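# Grasp the pan and hold it raised off the hot plate

## Task

Grip the pan and raise the whole of it to at least about three finger widths above the height it rested at on the hot plate, then keep it motionless in the air, still gripped, touching nothing else at the end.

## Robot and tools

Robot: a wheeled two-armed robot, but only its right arm (seven joints plus a parallel gripper) moves. Base, torso, head and left arm stay fixed. Something may occasionally pull on a held item or shove a loose one.

Frame: the scene frame has z = 0 on the table top with +z up, +x across the table away from the robot, and the robot's right side toward -y. The robot sits at the -x side (table edge at x = 0.12 m), facing +x within 12 degrees. The right shoulder is 0.46 to 0.57 m above the table and, from above, within 0.07 m of the origin. The point between the finger pads reaches at most 0.77 m from the shoulder.

Joint order, used in every row and in every per-joint list of a result: shoulder roll, hand roll, forearm roll, shoulder pitch, wrist pitch, elbow, shoulder yaw. Then comes the gripper as the eighth number. Stated ranges (rad): shoulder pitch -2.356 to 2.356, shoulder roll -3.142 to 0.000, shoulder yaw -2.094 to 2.094, elbow -2.618 to 0.010, forearm roll -3.142 to 3.142, wrist pitch -1.571 to 1.920, hand roll -2.705 to 2.705. True ends may differ by up to 0.013 rad.

A row is 8 numbers, each in [-1, 1]. The first seven are joint offsets, not absolute angles; a value of 1.0 equals 1.531 rad. The eighth is an absolute gripper opening: +1 fully open, -1 closed. Closing fully takes about 0.5 s or more.

execute_actions(actions): a list of actions; each action is a list of up to 15 rows, one row per 1/30 s step. If fewer than 15 rows are given, the final row repeats for the remaining steps. Joint offsets in every row of an action count from the angles at that action's start (for the first action, the last angles reported), not from the prior row. An action that would push a joint more than 0.013 rad beyond its range is refused; if the first action fails this, or any action is malformed, nothing in the call runs. An empty list just returns state and images.

move(target, speed, blocking): target is one 8-number row; its offsets count from the Joint positions of the latest result that showed them. All joints travel proportionally, so the hand follows a curve, over 0.5 to 10 s. speed (0.01 to 2 rad/s, default 0.5) caps the joint with the farthest to go. Moves do not stop for obstacles; faster contact hits harder and a target beyond the contact presses harder. With blocking=false you get a result after 0.5 s while the arm keeps going; no other motion is accepted until you wait or stop. The result adds a move: line with the outcome (done, off_target, moving, held, fault), limits=held or limits=none, and the joint farthest from target.

wait(seconds): 0 to 10 s, holding the last command; returns early if a running move finishes. stop(): brakes a running move (needs some room); fingers keep moving. zoom_image(camera, region): region [x0, y0, x1, y1] in pixels of that camera's last image, at most 504 x 504. finished_scene(scene): ends the current scene, given its number, after the last command is held; irreversible, and the goal must still hold then.

Motion limits: per step each joint target stays within 0.117 rad of its measured angle, and targets that would shift the gripper over 70 mm from where it is get scaled back. Big moves may need several actions; send the remainder yourself rather than waiting.

Result lines: Joint positions (rad in the order above, then two finger slides in m, 0.000 closed to 0.050 open); Joint targets (current drive angles, which can drift without new commands and may sit just ahead of the joint after a cut-short move); grip_measured (opening on the command scale, possibly off by up to 0.020 consistently); joint sent to its limit; joint command not followed (clearance check altered targets); MOTOR HOT (65 C and up); OVER-TEMPERATURE FAULT (80 C, brakes until cooled).

Gripping: to hold something, command an opening below grip_measured, about 0.09 below for a firm grip, less for lighter. Pads push up to about 40 N; a fast close can squeeze harder and even spring open.

Cameras (896x504 each): cam_head, cam_held_wrist, cam_high, cam_low, cam_wrist. Calibrations are given for the fixed ones; the wrist camera poses are not.

Avoid: letting the pan drop or slip, knocking anything off the table (fails the task), slamming or hard pushing. Contact torque reaching a joint's load limit (shoulder joints 66.5, elbow 34.2, forearm roll, wrist pitch and hand roll 23.7 N m, including held weight) halts the arm for 10 s and cancels the rest of the call. Long loaded holds heat motors, so keep holds brief.

Each tool is called after "Emit:" as a command line: name --argument value for each argument, lists and objects as JSON in quotes; but a table of rows of numbers goes row by row, as --pt "numbers of a row", without its own name.

## Session

Emit:
execute_actions --actions '[]'

Scene clock: 0.00 s.
grip_measured=+0.98
Joint names: [shoulder roll, hand roll, forearm roll, shoulder pitch, wrist pitch, elbow, shoulder yaw]
Joint positions: [-0.325 -0.425 -1.239 -1.373  1.168 -1.277  0.233  0.05   0.05 ]
Joint targets: [-0.325 -0.425 -1.239 -1.373 1.168 -1.277 0.233 0.050 0.050]

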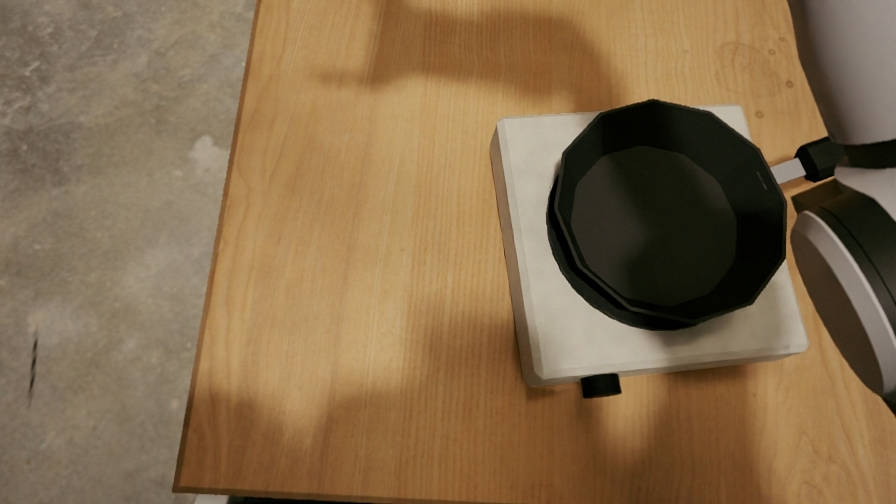

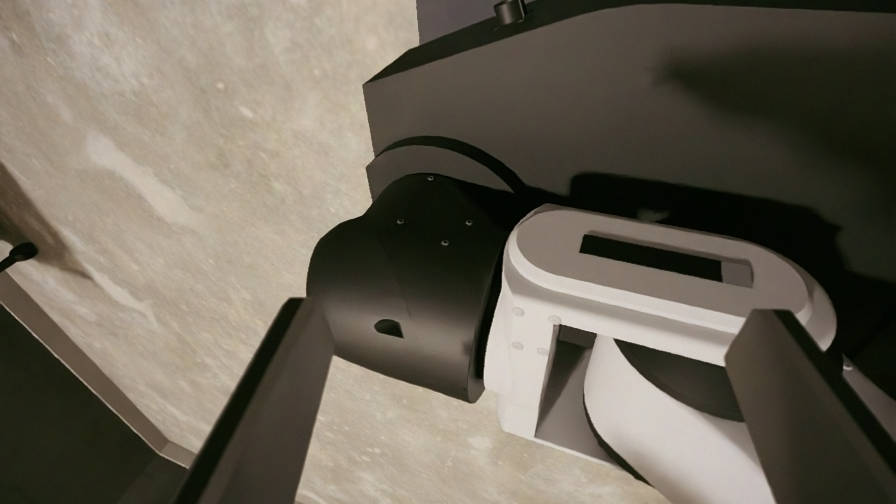

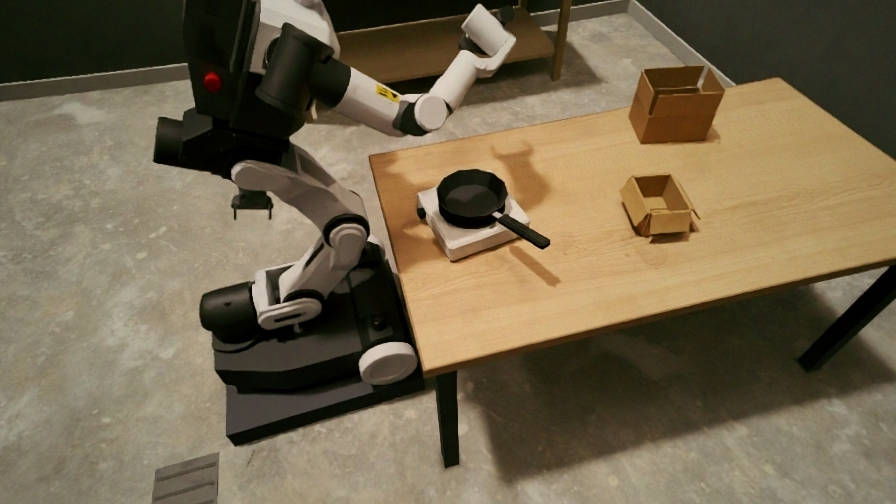

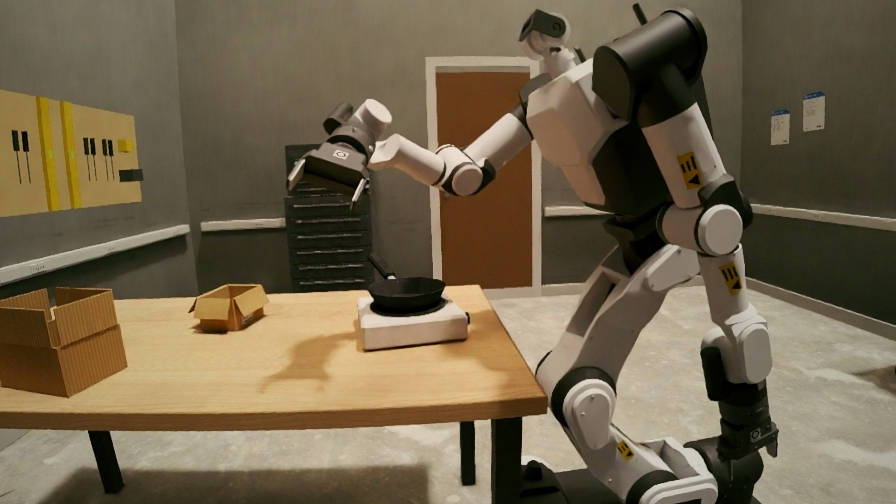

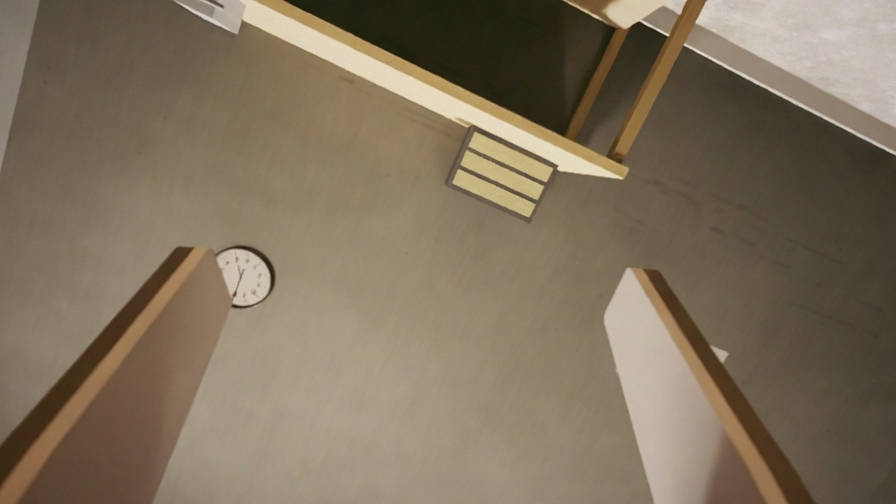

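Emit:
zoom_image --camera "cam_high" --region '[180, 0, 600, 300]'

Emit:
zoom_image --camera "cam_low" --region '[260, 0, 760, 360]'

Region (180, 0, 600, 300) of cam_high's 896x504 image, scaled by 1.200, with more detail than that image has; it fills the top 360 rows of this view, and the rest is white.

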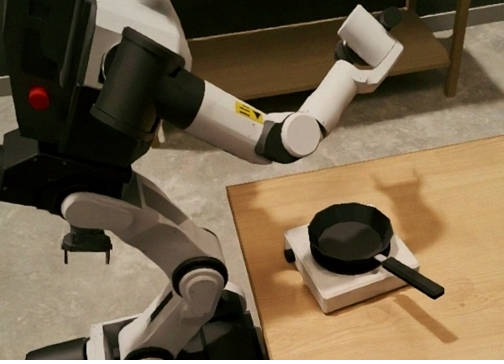

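Region (260, 0, 760, 360) of cam_low's 896x504 image, scaled by 1.008, with more detail than that image has; it fills the top 363 rows of this view, and the rest is white.

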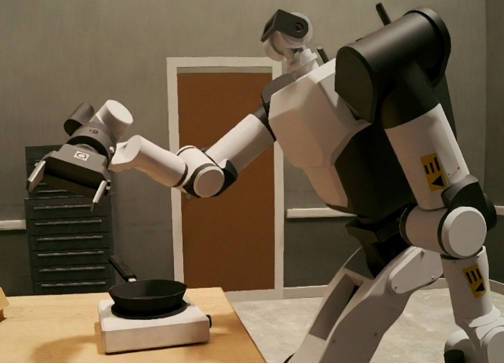

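Emit:
zoom_image --camera "cam_high" --region '[410, 160, 570, 290]'

Emit:
zoom_image --camera "cam_low" --region '[340, 240, 490, 360]'

Emit:
zoom_image --camera "cam_head" --region '[696, 80, 896, 280]'

Region (410, 160, 570, 290) of cam_high's 896x504 image, scaled by 3.150, with more detail than that image has; it fills the top 410 rows of this view, and the rest is white.

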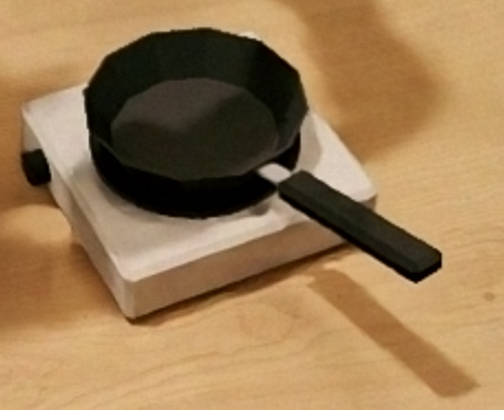

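Region (340, 240, 490, 360) of cam_low's 896x504 image, scaled by 3.360, with more detail than that image has; it fills the top 403 rows of this view, and the rest is white.

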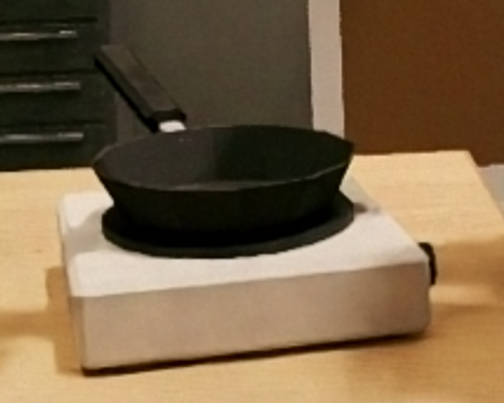

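Region (696, 80, 896, 280) of cam_head's 896x504 image, scaled by 2.520, with more detail than that image has.

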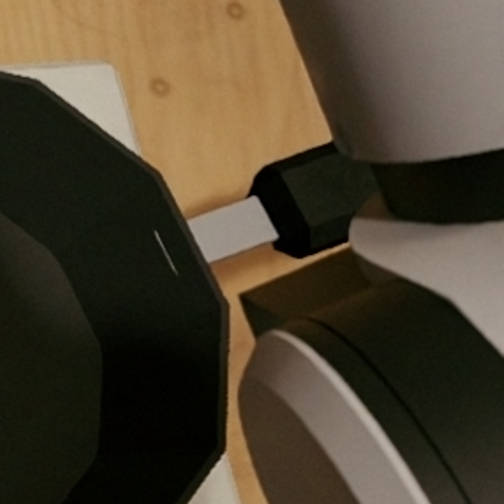

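Emit:
zoom_image --camera "cam_high" --region '[240, 0, 540, 170]'

Emit:
zoom_image --camera "cam_low" --region '[270, 80, 560, 230]'

Region (240, 0, 540, 170) of cam_high's 896x504 image, scaled by 1.680, with more detail than that image has; it fills the top 286 rows of this view, and the rest is white.

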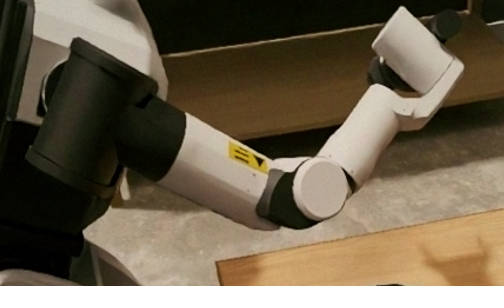

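Region (270, 80, 560, 230) of cam_low's 896x504 image, scaled by 1.738, with more detail than that image has; it fills the top 261 rows of this view, and the rest is white.

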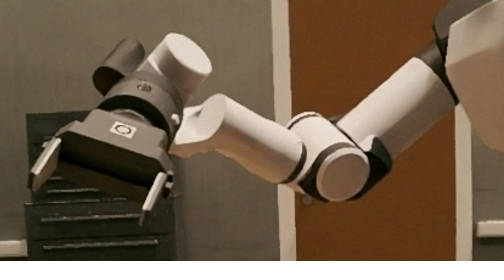

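Emit:
zoom_image --camera "cam_low" --region '[500, 0, 800, 300]'

Emit:
zoom_image --camera "cam_high" --region '[140, 100, 480, 460]'

Region (500, 0, 800, 300) of cam_low's 896x504 image, scaled by 1.680, with more detail than that image has.

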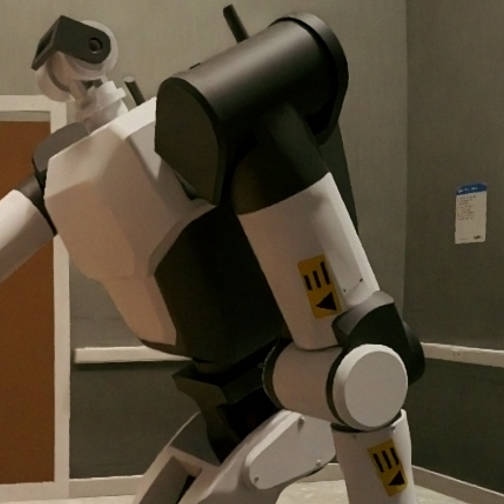

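Region (140, 100, 480, 460) of cam_high's 896x504 image, scaled by 1.400, with more detail than that image has.

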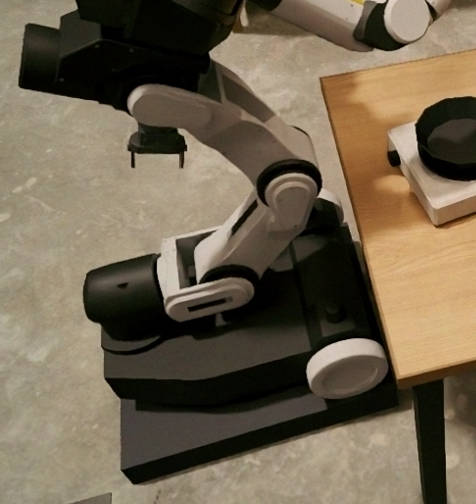

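Emit:
move --target '[-0.6466, 0.0686, -0.002, 0.0699, 0.2325, -0.2423, 0.4252, 1.0]' --speed 0.8

Scene clock: 121.60 s.
grip_measured=+0.98
Joint names: [shoulder roll, hand roll, forearm roll, shoulder pitch, wrist pitch, elbow, shoulder yaw]
Joint positions: [-1.315 -0.32  -1.242 -1.266  1.524 -1.648  0.883  0.05   0.05 ]
Joint targets: [-1.315 -0.320 -1.242 -1.266 1.524 -1.648 0.884 0.050 0.050]
move: done; limits=none; farthest joint: the shoulder pitch, 0.000 radians from its target (0.107 radians at the start)

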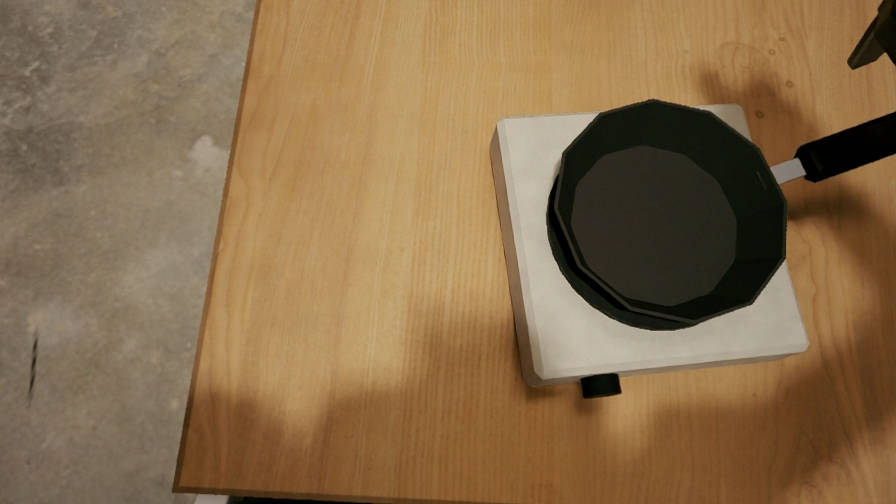

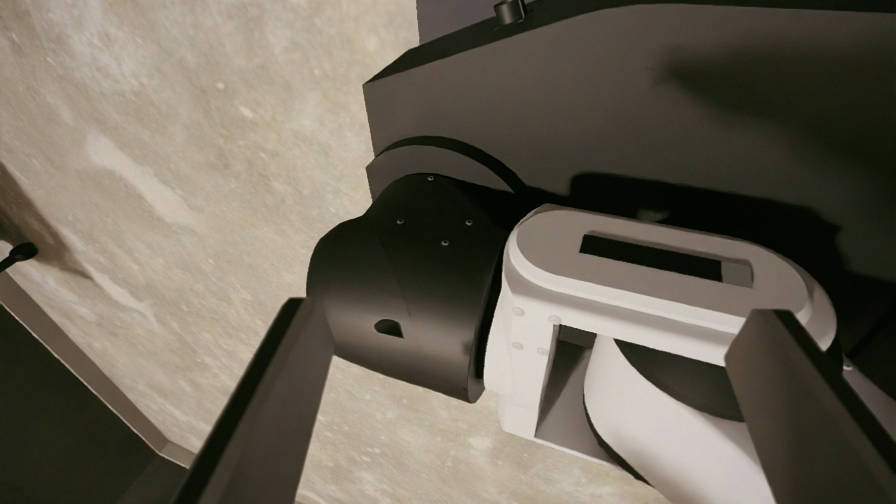

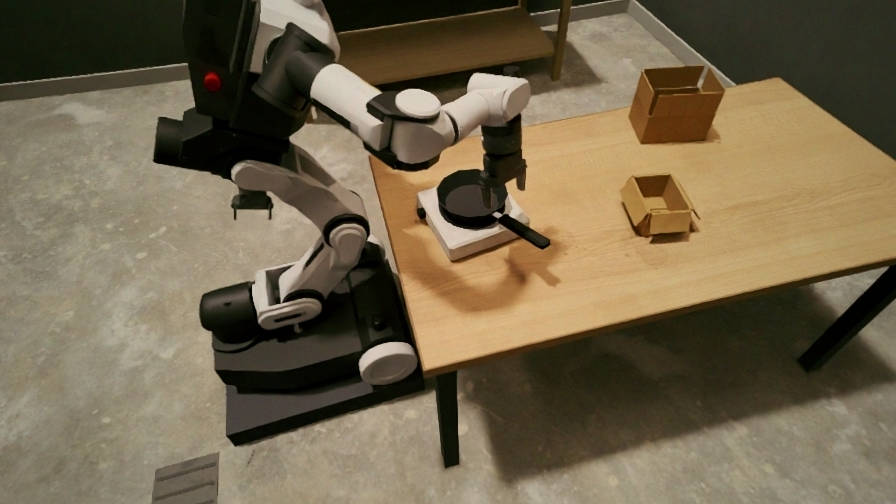

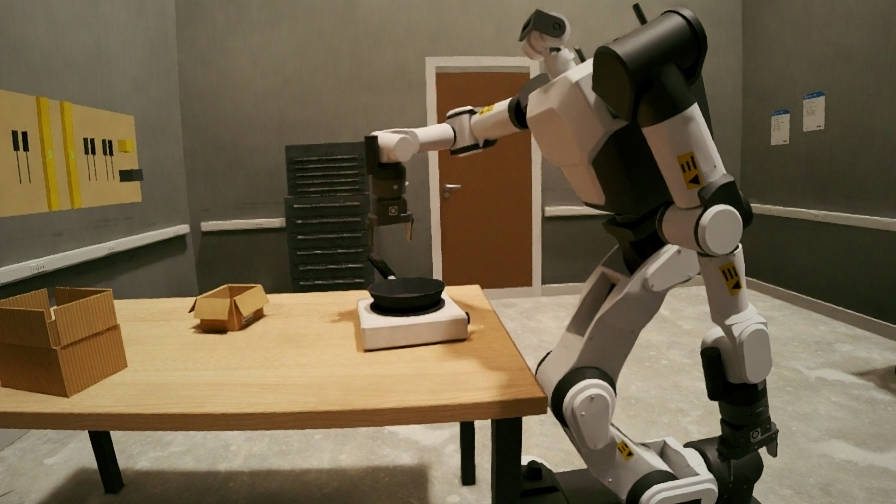

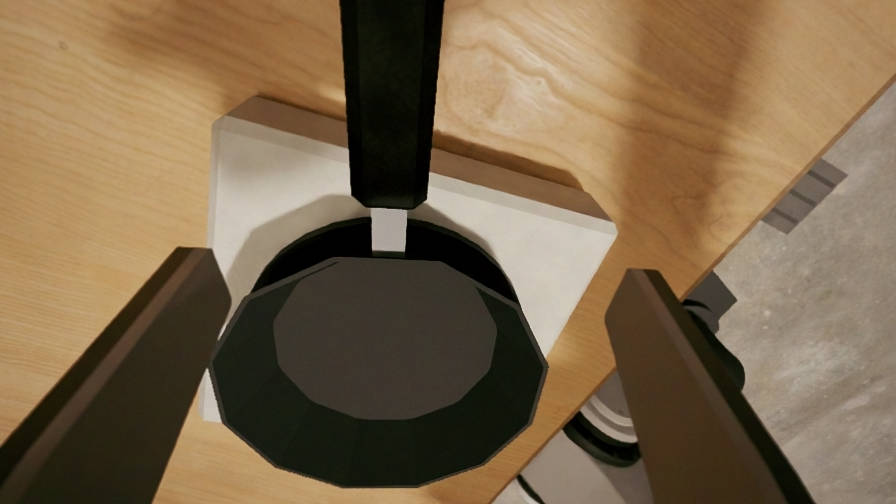

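Emit:
zoom_image --camera "cam_low" --region '[330, 120, 500, 320]'

Emit:
zoom_image --camera "cam_high" --region '[410, 60, 580, 270]'

Region (330, 120, 500, 320) of cam_low's 896x504 image, scaled by 2.520, with more detail than that image has; it fills the left 428 columns of this view, and the rest is white.

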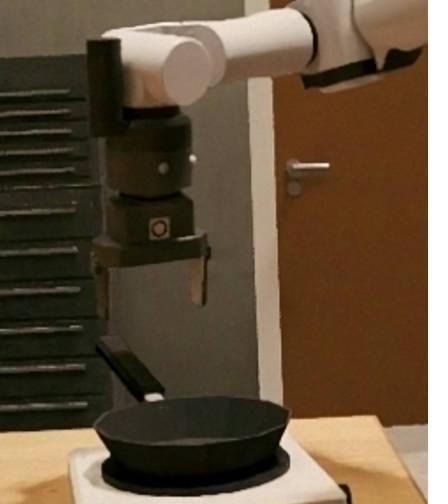

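Region (410, 60, 580, 270) of cam_high's 896x504 image, scaled by 2.400, with more detail than that image has; it fills the left 408 columns of this view, and the rest is white.

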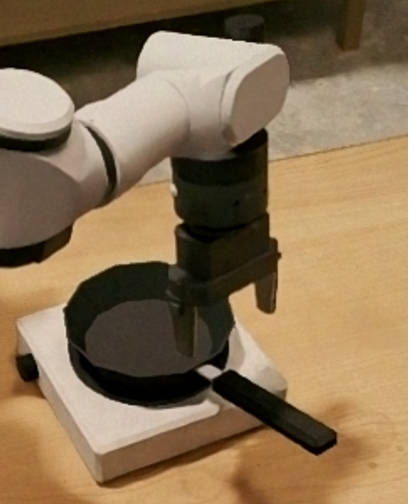

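Emit:
move --target '[0.0551, 0.0323, 0.0767, 0.0582, -0.093, 0.0843, 0.0066, 0.4]' --speed 0.3

Scene clock: 161.80 s.
grip_measured=+0.40
Joint names: [shoulder roll, hand roll, forearm roll, shoulder pitch, wrist pitch, elbow, shoulder yaw]
Joint positions: [-1.231 -0.271 -1.124 -1.177  1.382 -1.519  0.894  0.035  0.035]
Joint targets: [-1.231 -0.271 -1.124 -1.177 1.382 -1.519 0.894 0.035 0.035]
move: done; limits=none; farthest joint: the shoulder pitch, 0.000 radians from its target (0.089 radians at the start)

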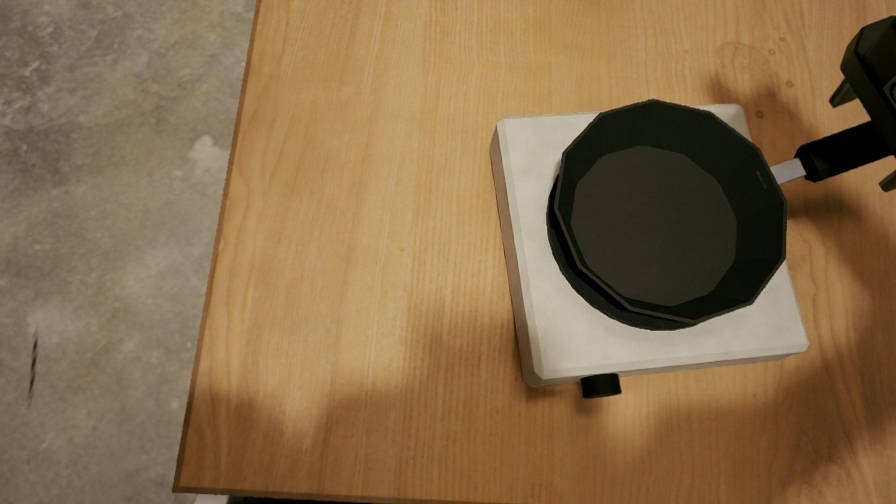

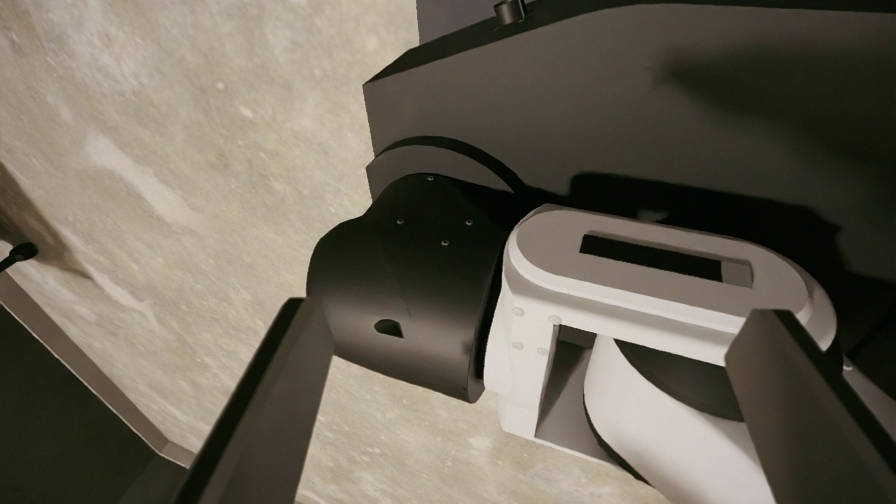

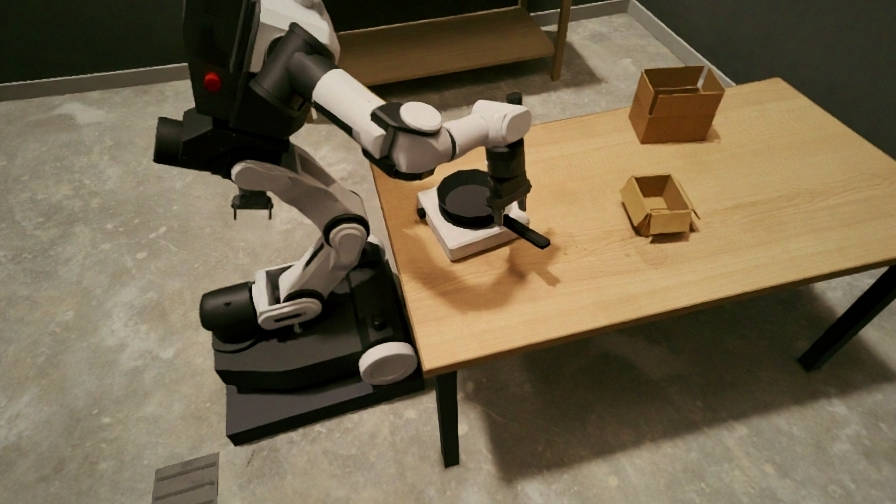

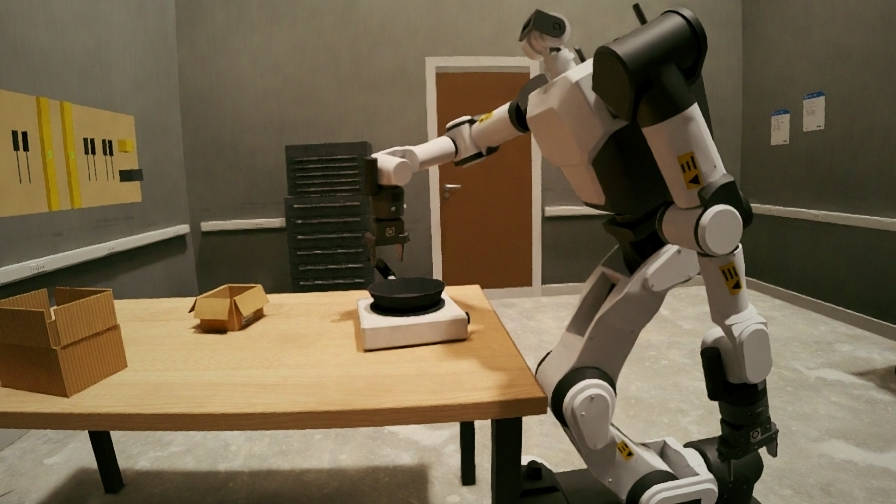

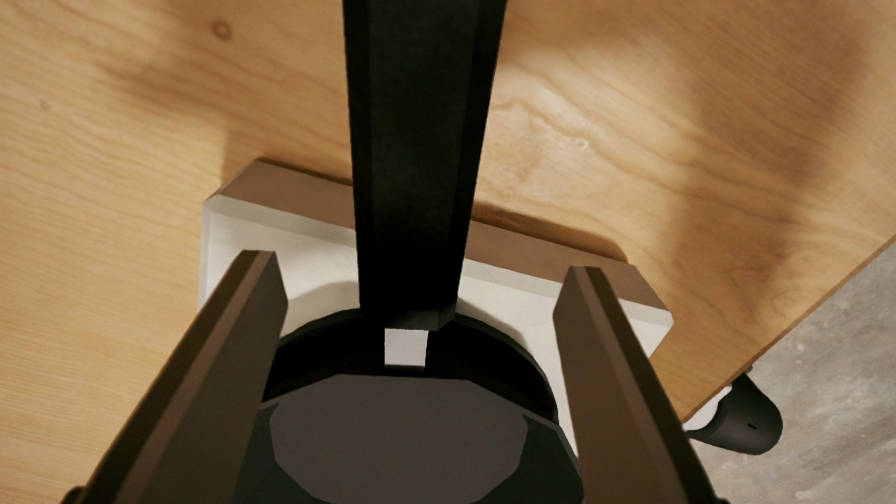

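Emit:
zoom_image --camera "cam_low" --region '[340, 200, 460, 320]'

Emit:
zoom_image --camera "cam_high" --region '[450, 150, 570, 270]'

Region (340, 200, 460, 320) of cam_low's 896x504 image, scaled by 4.200, with more detail than that image has.

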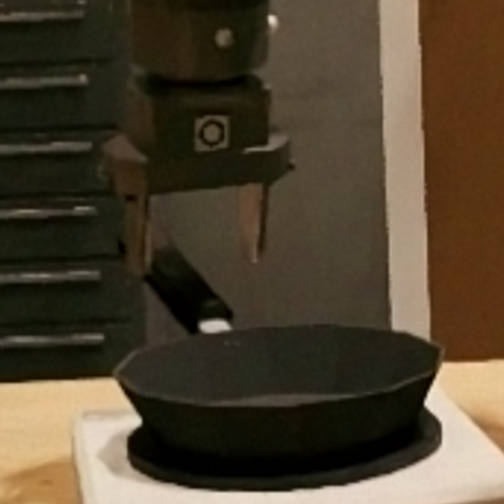

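Region (450, 150, 570, 270) of cam_high's 896x504 image, scaled by 4.200, with more detail than that image has.

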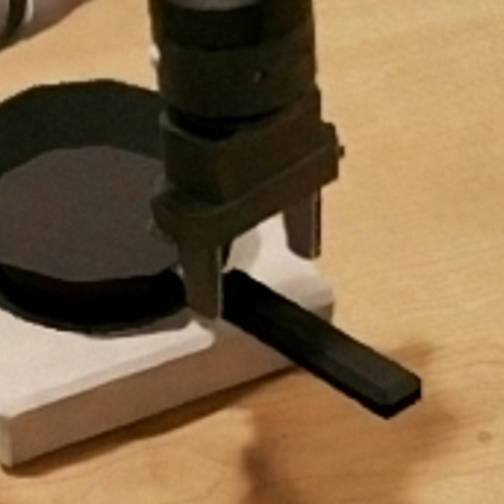

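Emit:
move --target '[0.0647, 0.0293, 0.0368, 0.0185, -0.0656, 0.0986, 0.0251, 0.4]' --speed 0.2

Scene clock: 173.53 s.
grip_measured=+0.40
Joint names: [shoulder roll, hand roll, forearm roll, shoulder pitch, wrist pitch, elbow, shoulder yaw]
Joint positions: [-1.132 -0.226 -1.068 -1.149  1.281 -1.368  0.932  0.035  0.035]
Joint targets: [-1.132 -0.226 -1.068 -1.149 1.281 -1.368 0.932 0.035 0.035]
move: done; limits=none; farthest joint: the shoulder pitch, 0.001 radians from its target (0.029 radians at the start)

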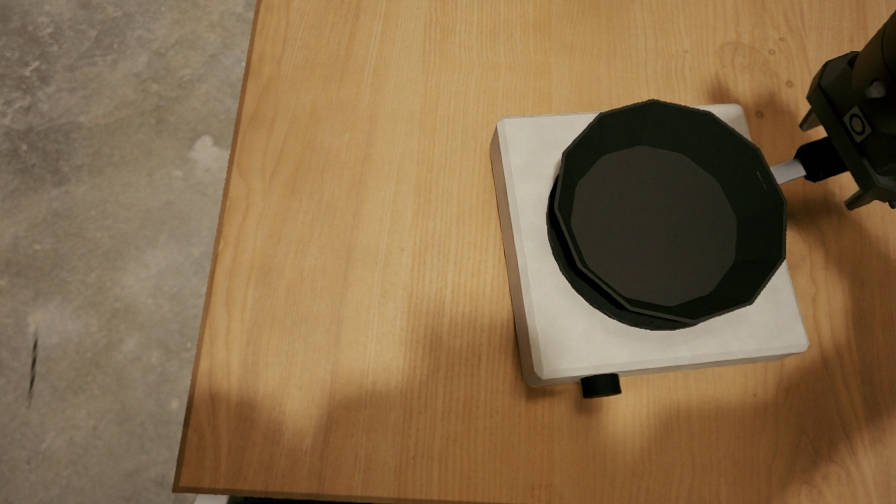

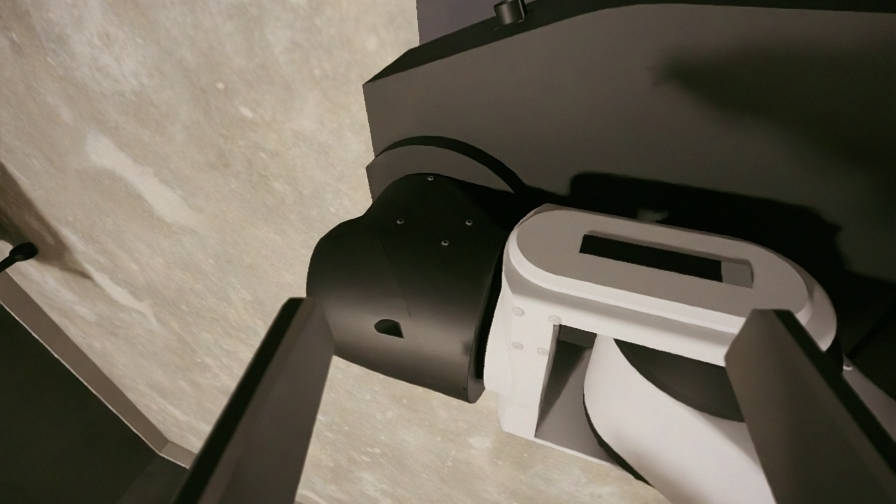

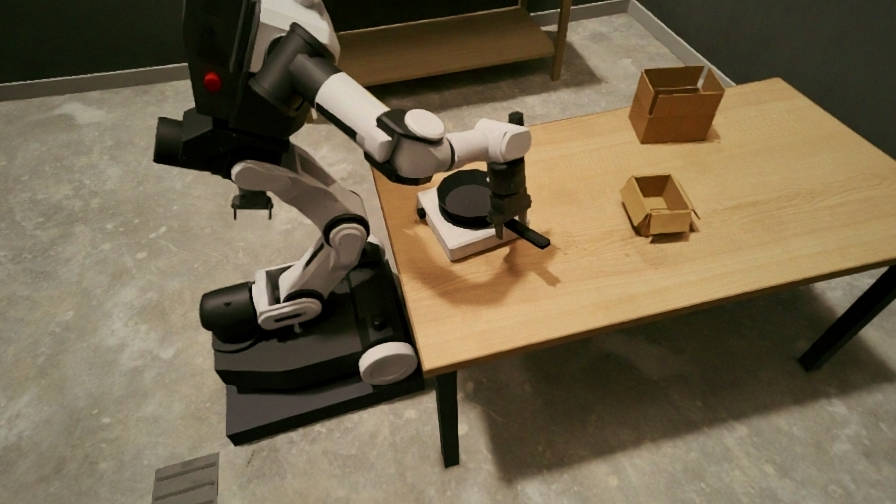

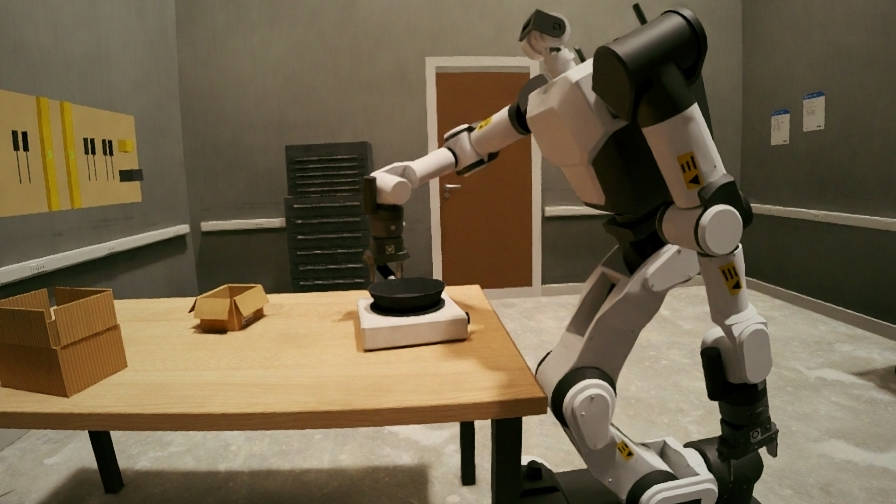

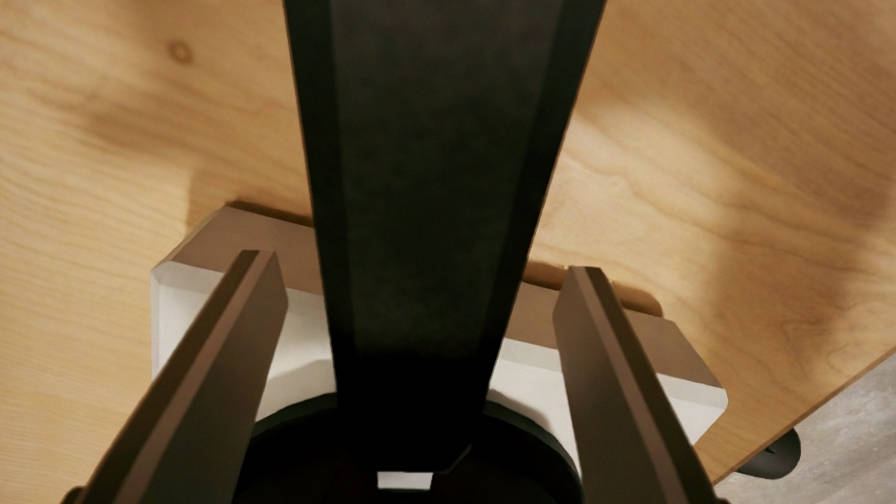

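Emit:
execute_actions --actions '[[[0,0,0,0,0,0,0,0.35],[0,0,0,0,0,0,0,0.3],[0,0,0,0,0,0,0,0.25],[0,0,0,0,0,0,0,0.2],[0,0,0,0,0,0,0,0.15],[0,0,0,0,0,0,0,0.1],[0,0,0,0,0,0,0,0.05],[0,0,0,0,0,0,0,0.0],[0,0,0,0,0,0,0,-0.05],[0,0,0,0,0,0,0,-0.1],[0,0,0,0,0,0,0,-0.15],[0,0,0,0,0,0,0,-0.2],[0,0,0,0,0,0,0,-0.23],[0,0,0,0,0,0,0,-0.26],[0,0,0,0,0,0,0,-0.28]],[[0,0,0,0,0,0,0,-0.3],[0,0,0,0,0,0,0,-0.32],[0,0,0,0,0,0,0,-0.34],[0,0,0,0,0,0,0,-0.36],[0,0,0,0,0,0,0,-0.38],[0,0,0,0,0,0,0,-0.4],[0,0,0,0,0,0,0,-0.42],[0,0,0,0,0,0,0,-0.44],[0,0,0,0,0,0,0,-0.46],[0,0,0,0,0,0,0,-0.48],[0,0,0,0,0,0,0,-0.5],[0,0,0,0,0,0,0,-0.52],[0,0,0,0,0,0,0,-0.54],[0,0,0,0,0,0,0,-0.55],[0,0,0,0,0,0,0,-0.55]]]'

Scene clock: 178.73 s.
grip_measured=-0.37
Joint names: [shoulder roll, hand roll, forearm roll, shoulder pitch, wrist pitch, elbow, shoulder yaw]
Joint positions: [-1.132 -0.226 -1.068 -1.149  1.281 -1.368  0.932  0.016  0.016]
Joint targets: [-1.132 -0.226 -1.068 -1.149 1.281 -1.368 0.932 0.011 0.011]

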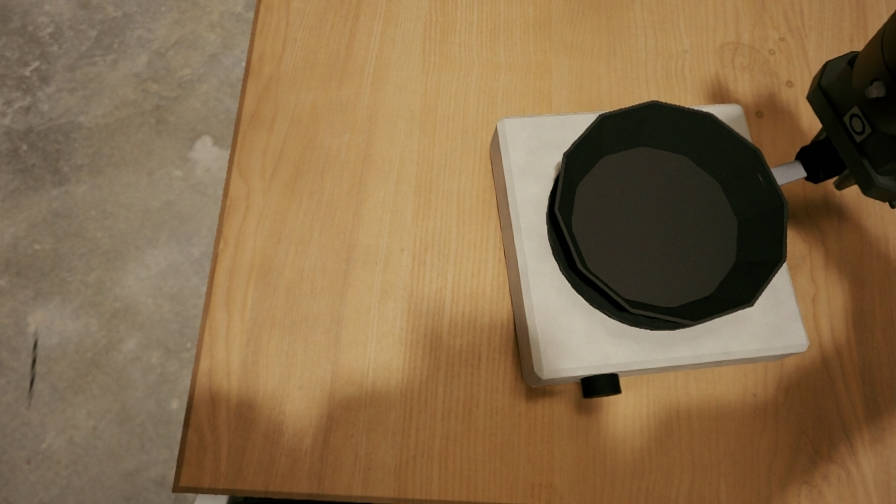

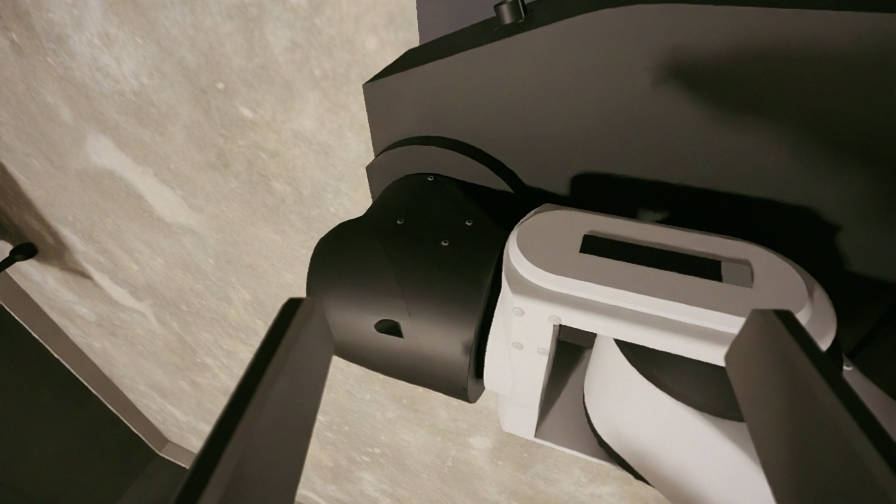

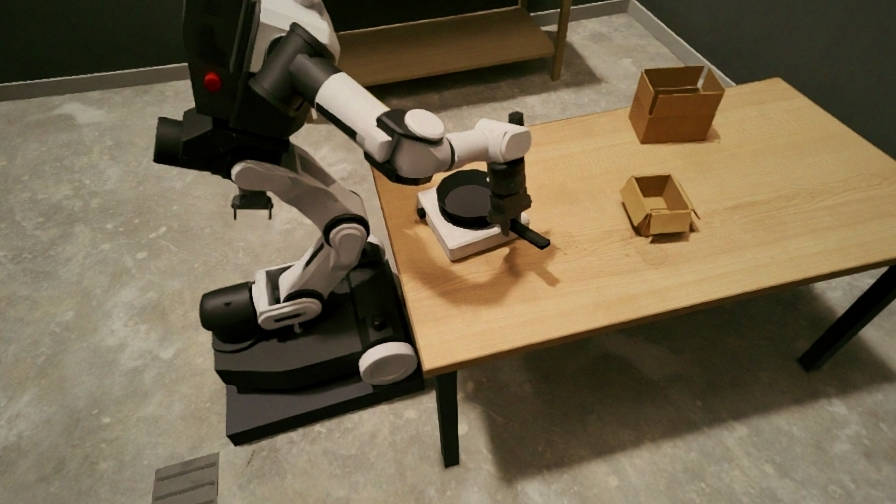

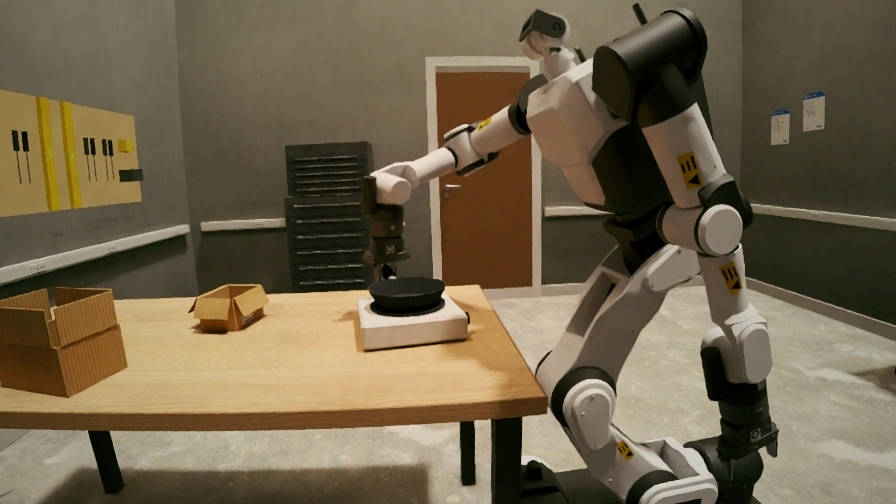

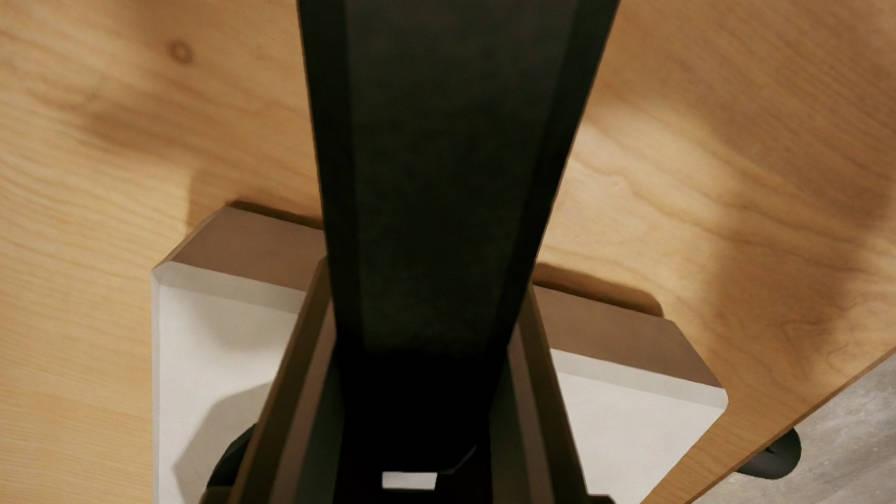

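Emit:
move --target '[-0.0647, -0.0293, -0.0368, -0.0185, 0.0656, -0.0986, -0.0251, -0.55]' --speed 0.12

Scene clock: 182.63 s.
grip_measured=-0.38
Joint names: [shoulder roll, hand roll, forearm roll, shoulder pitch, wrist pitch, elbow, shoulder yaw]
Joint positions: [-1.231 -0.271 -1.124 -1.177  1.382 -1.519  0.894  0.016  0.016]
Joint targets: [-1.231 -0.271 -1.125 -1.178 1.382 -1.519 0.893 0.011 0.011]
move: done; limits=none; farthest joint: the shoulder pitch, 0.001 radians from its target (0.028 radians at the start)

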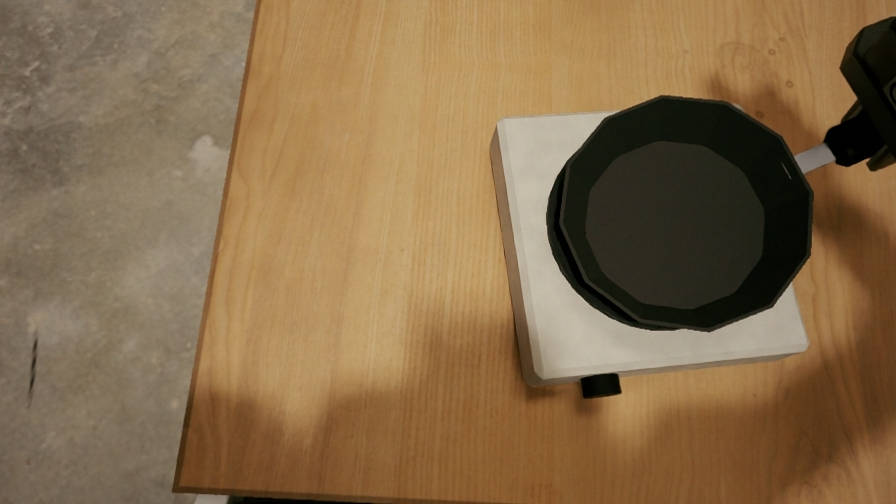

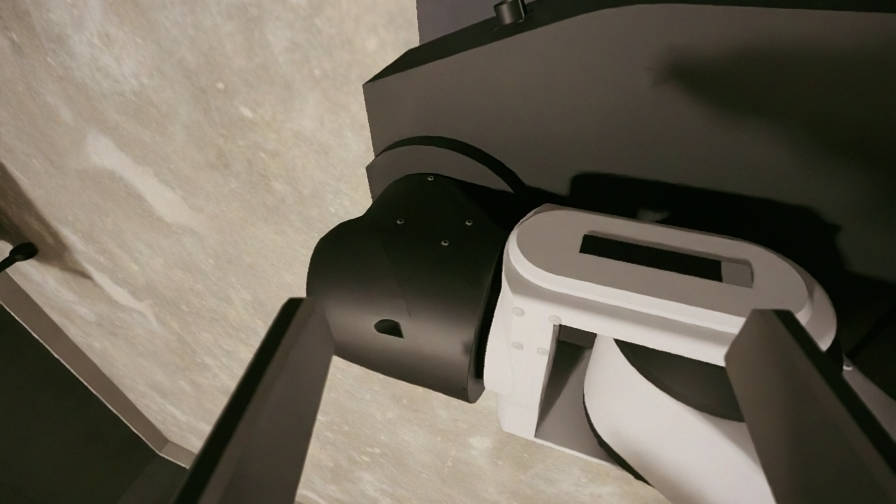

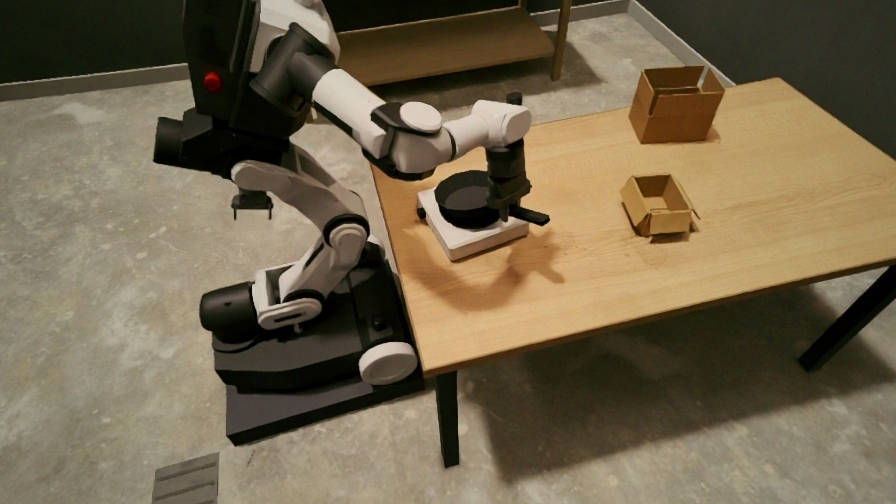

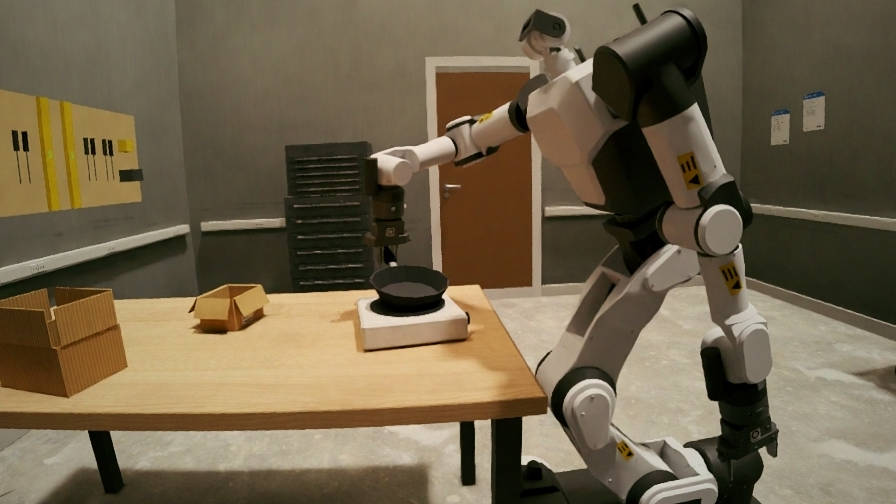

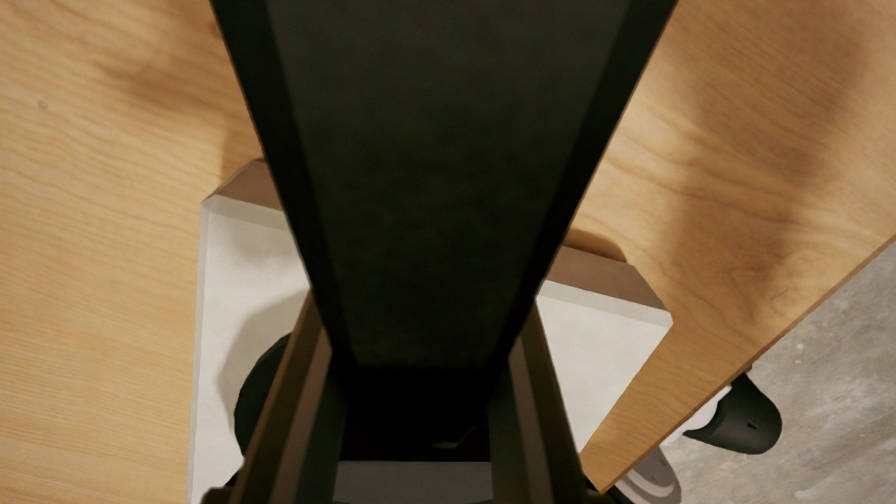

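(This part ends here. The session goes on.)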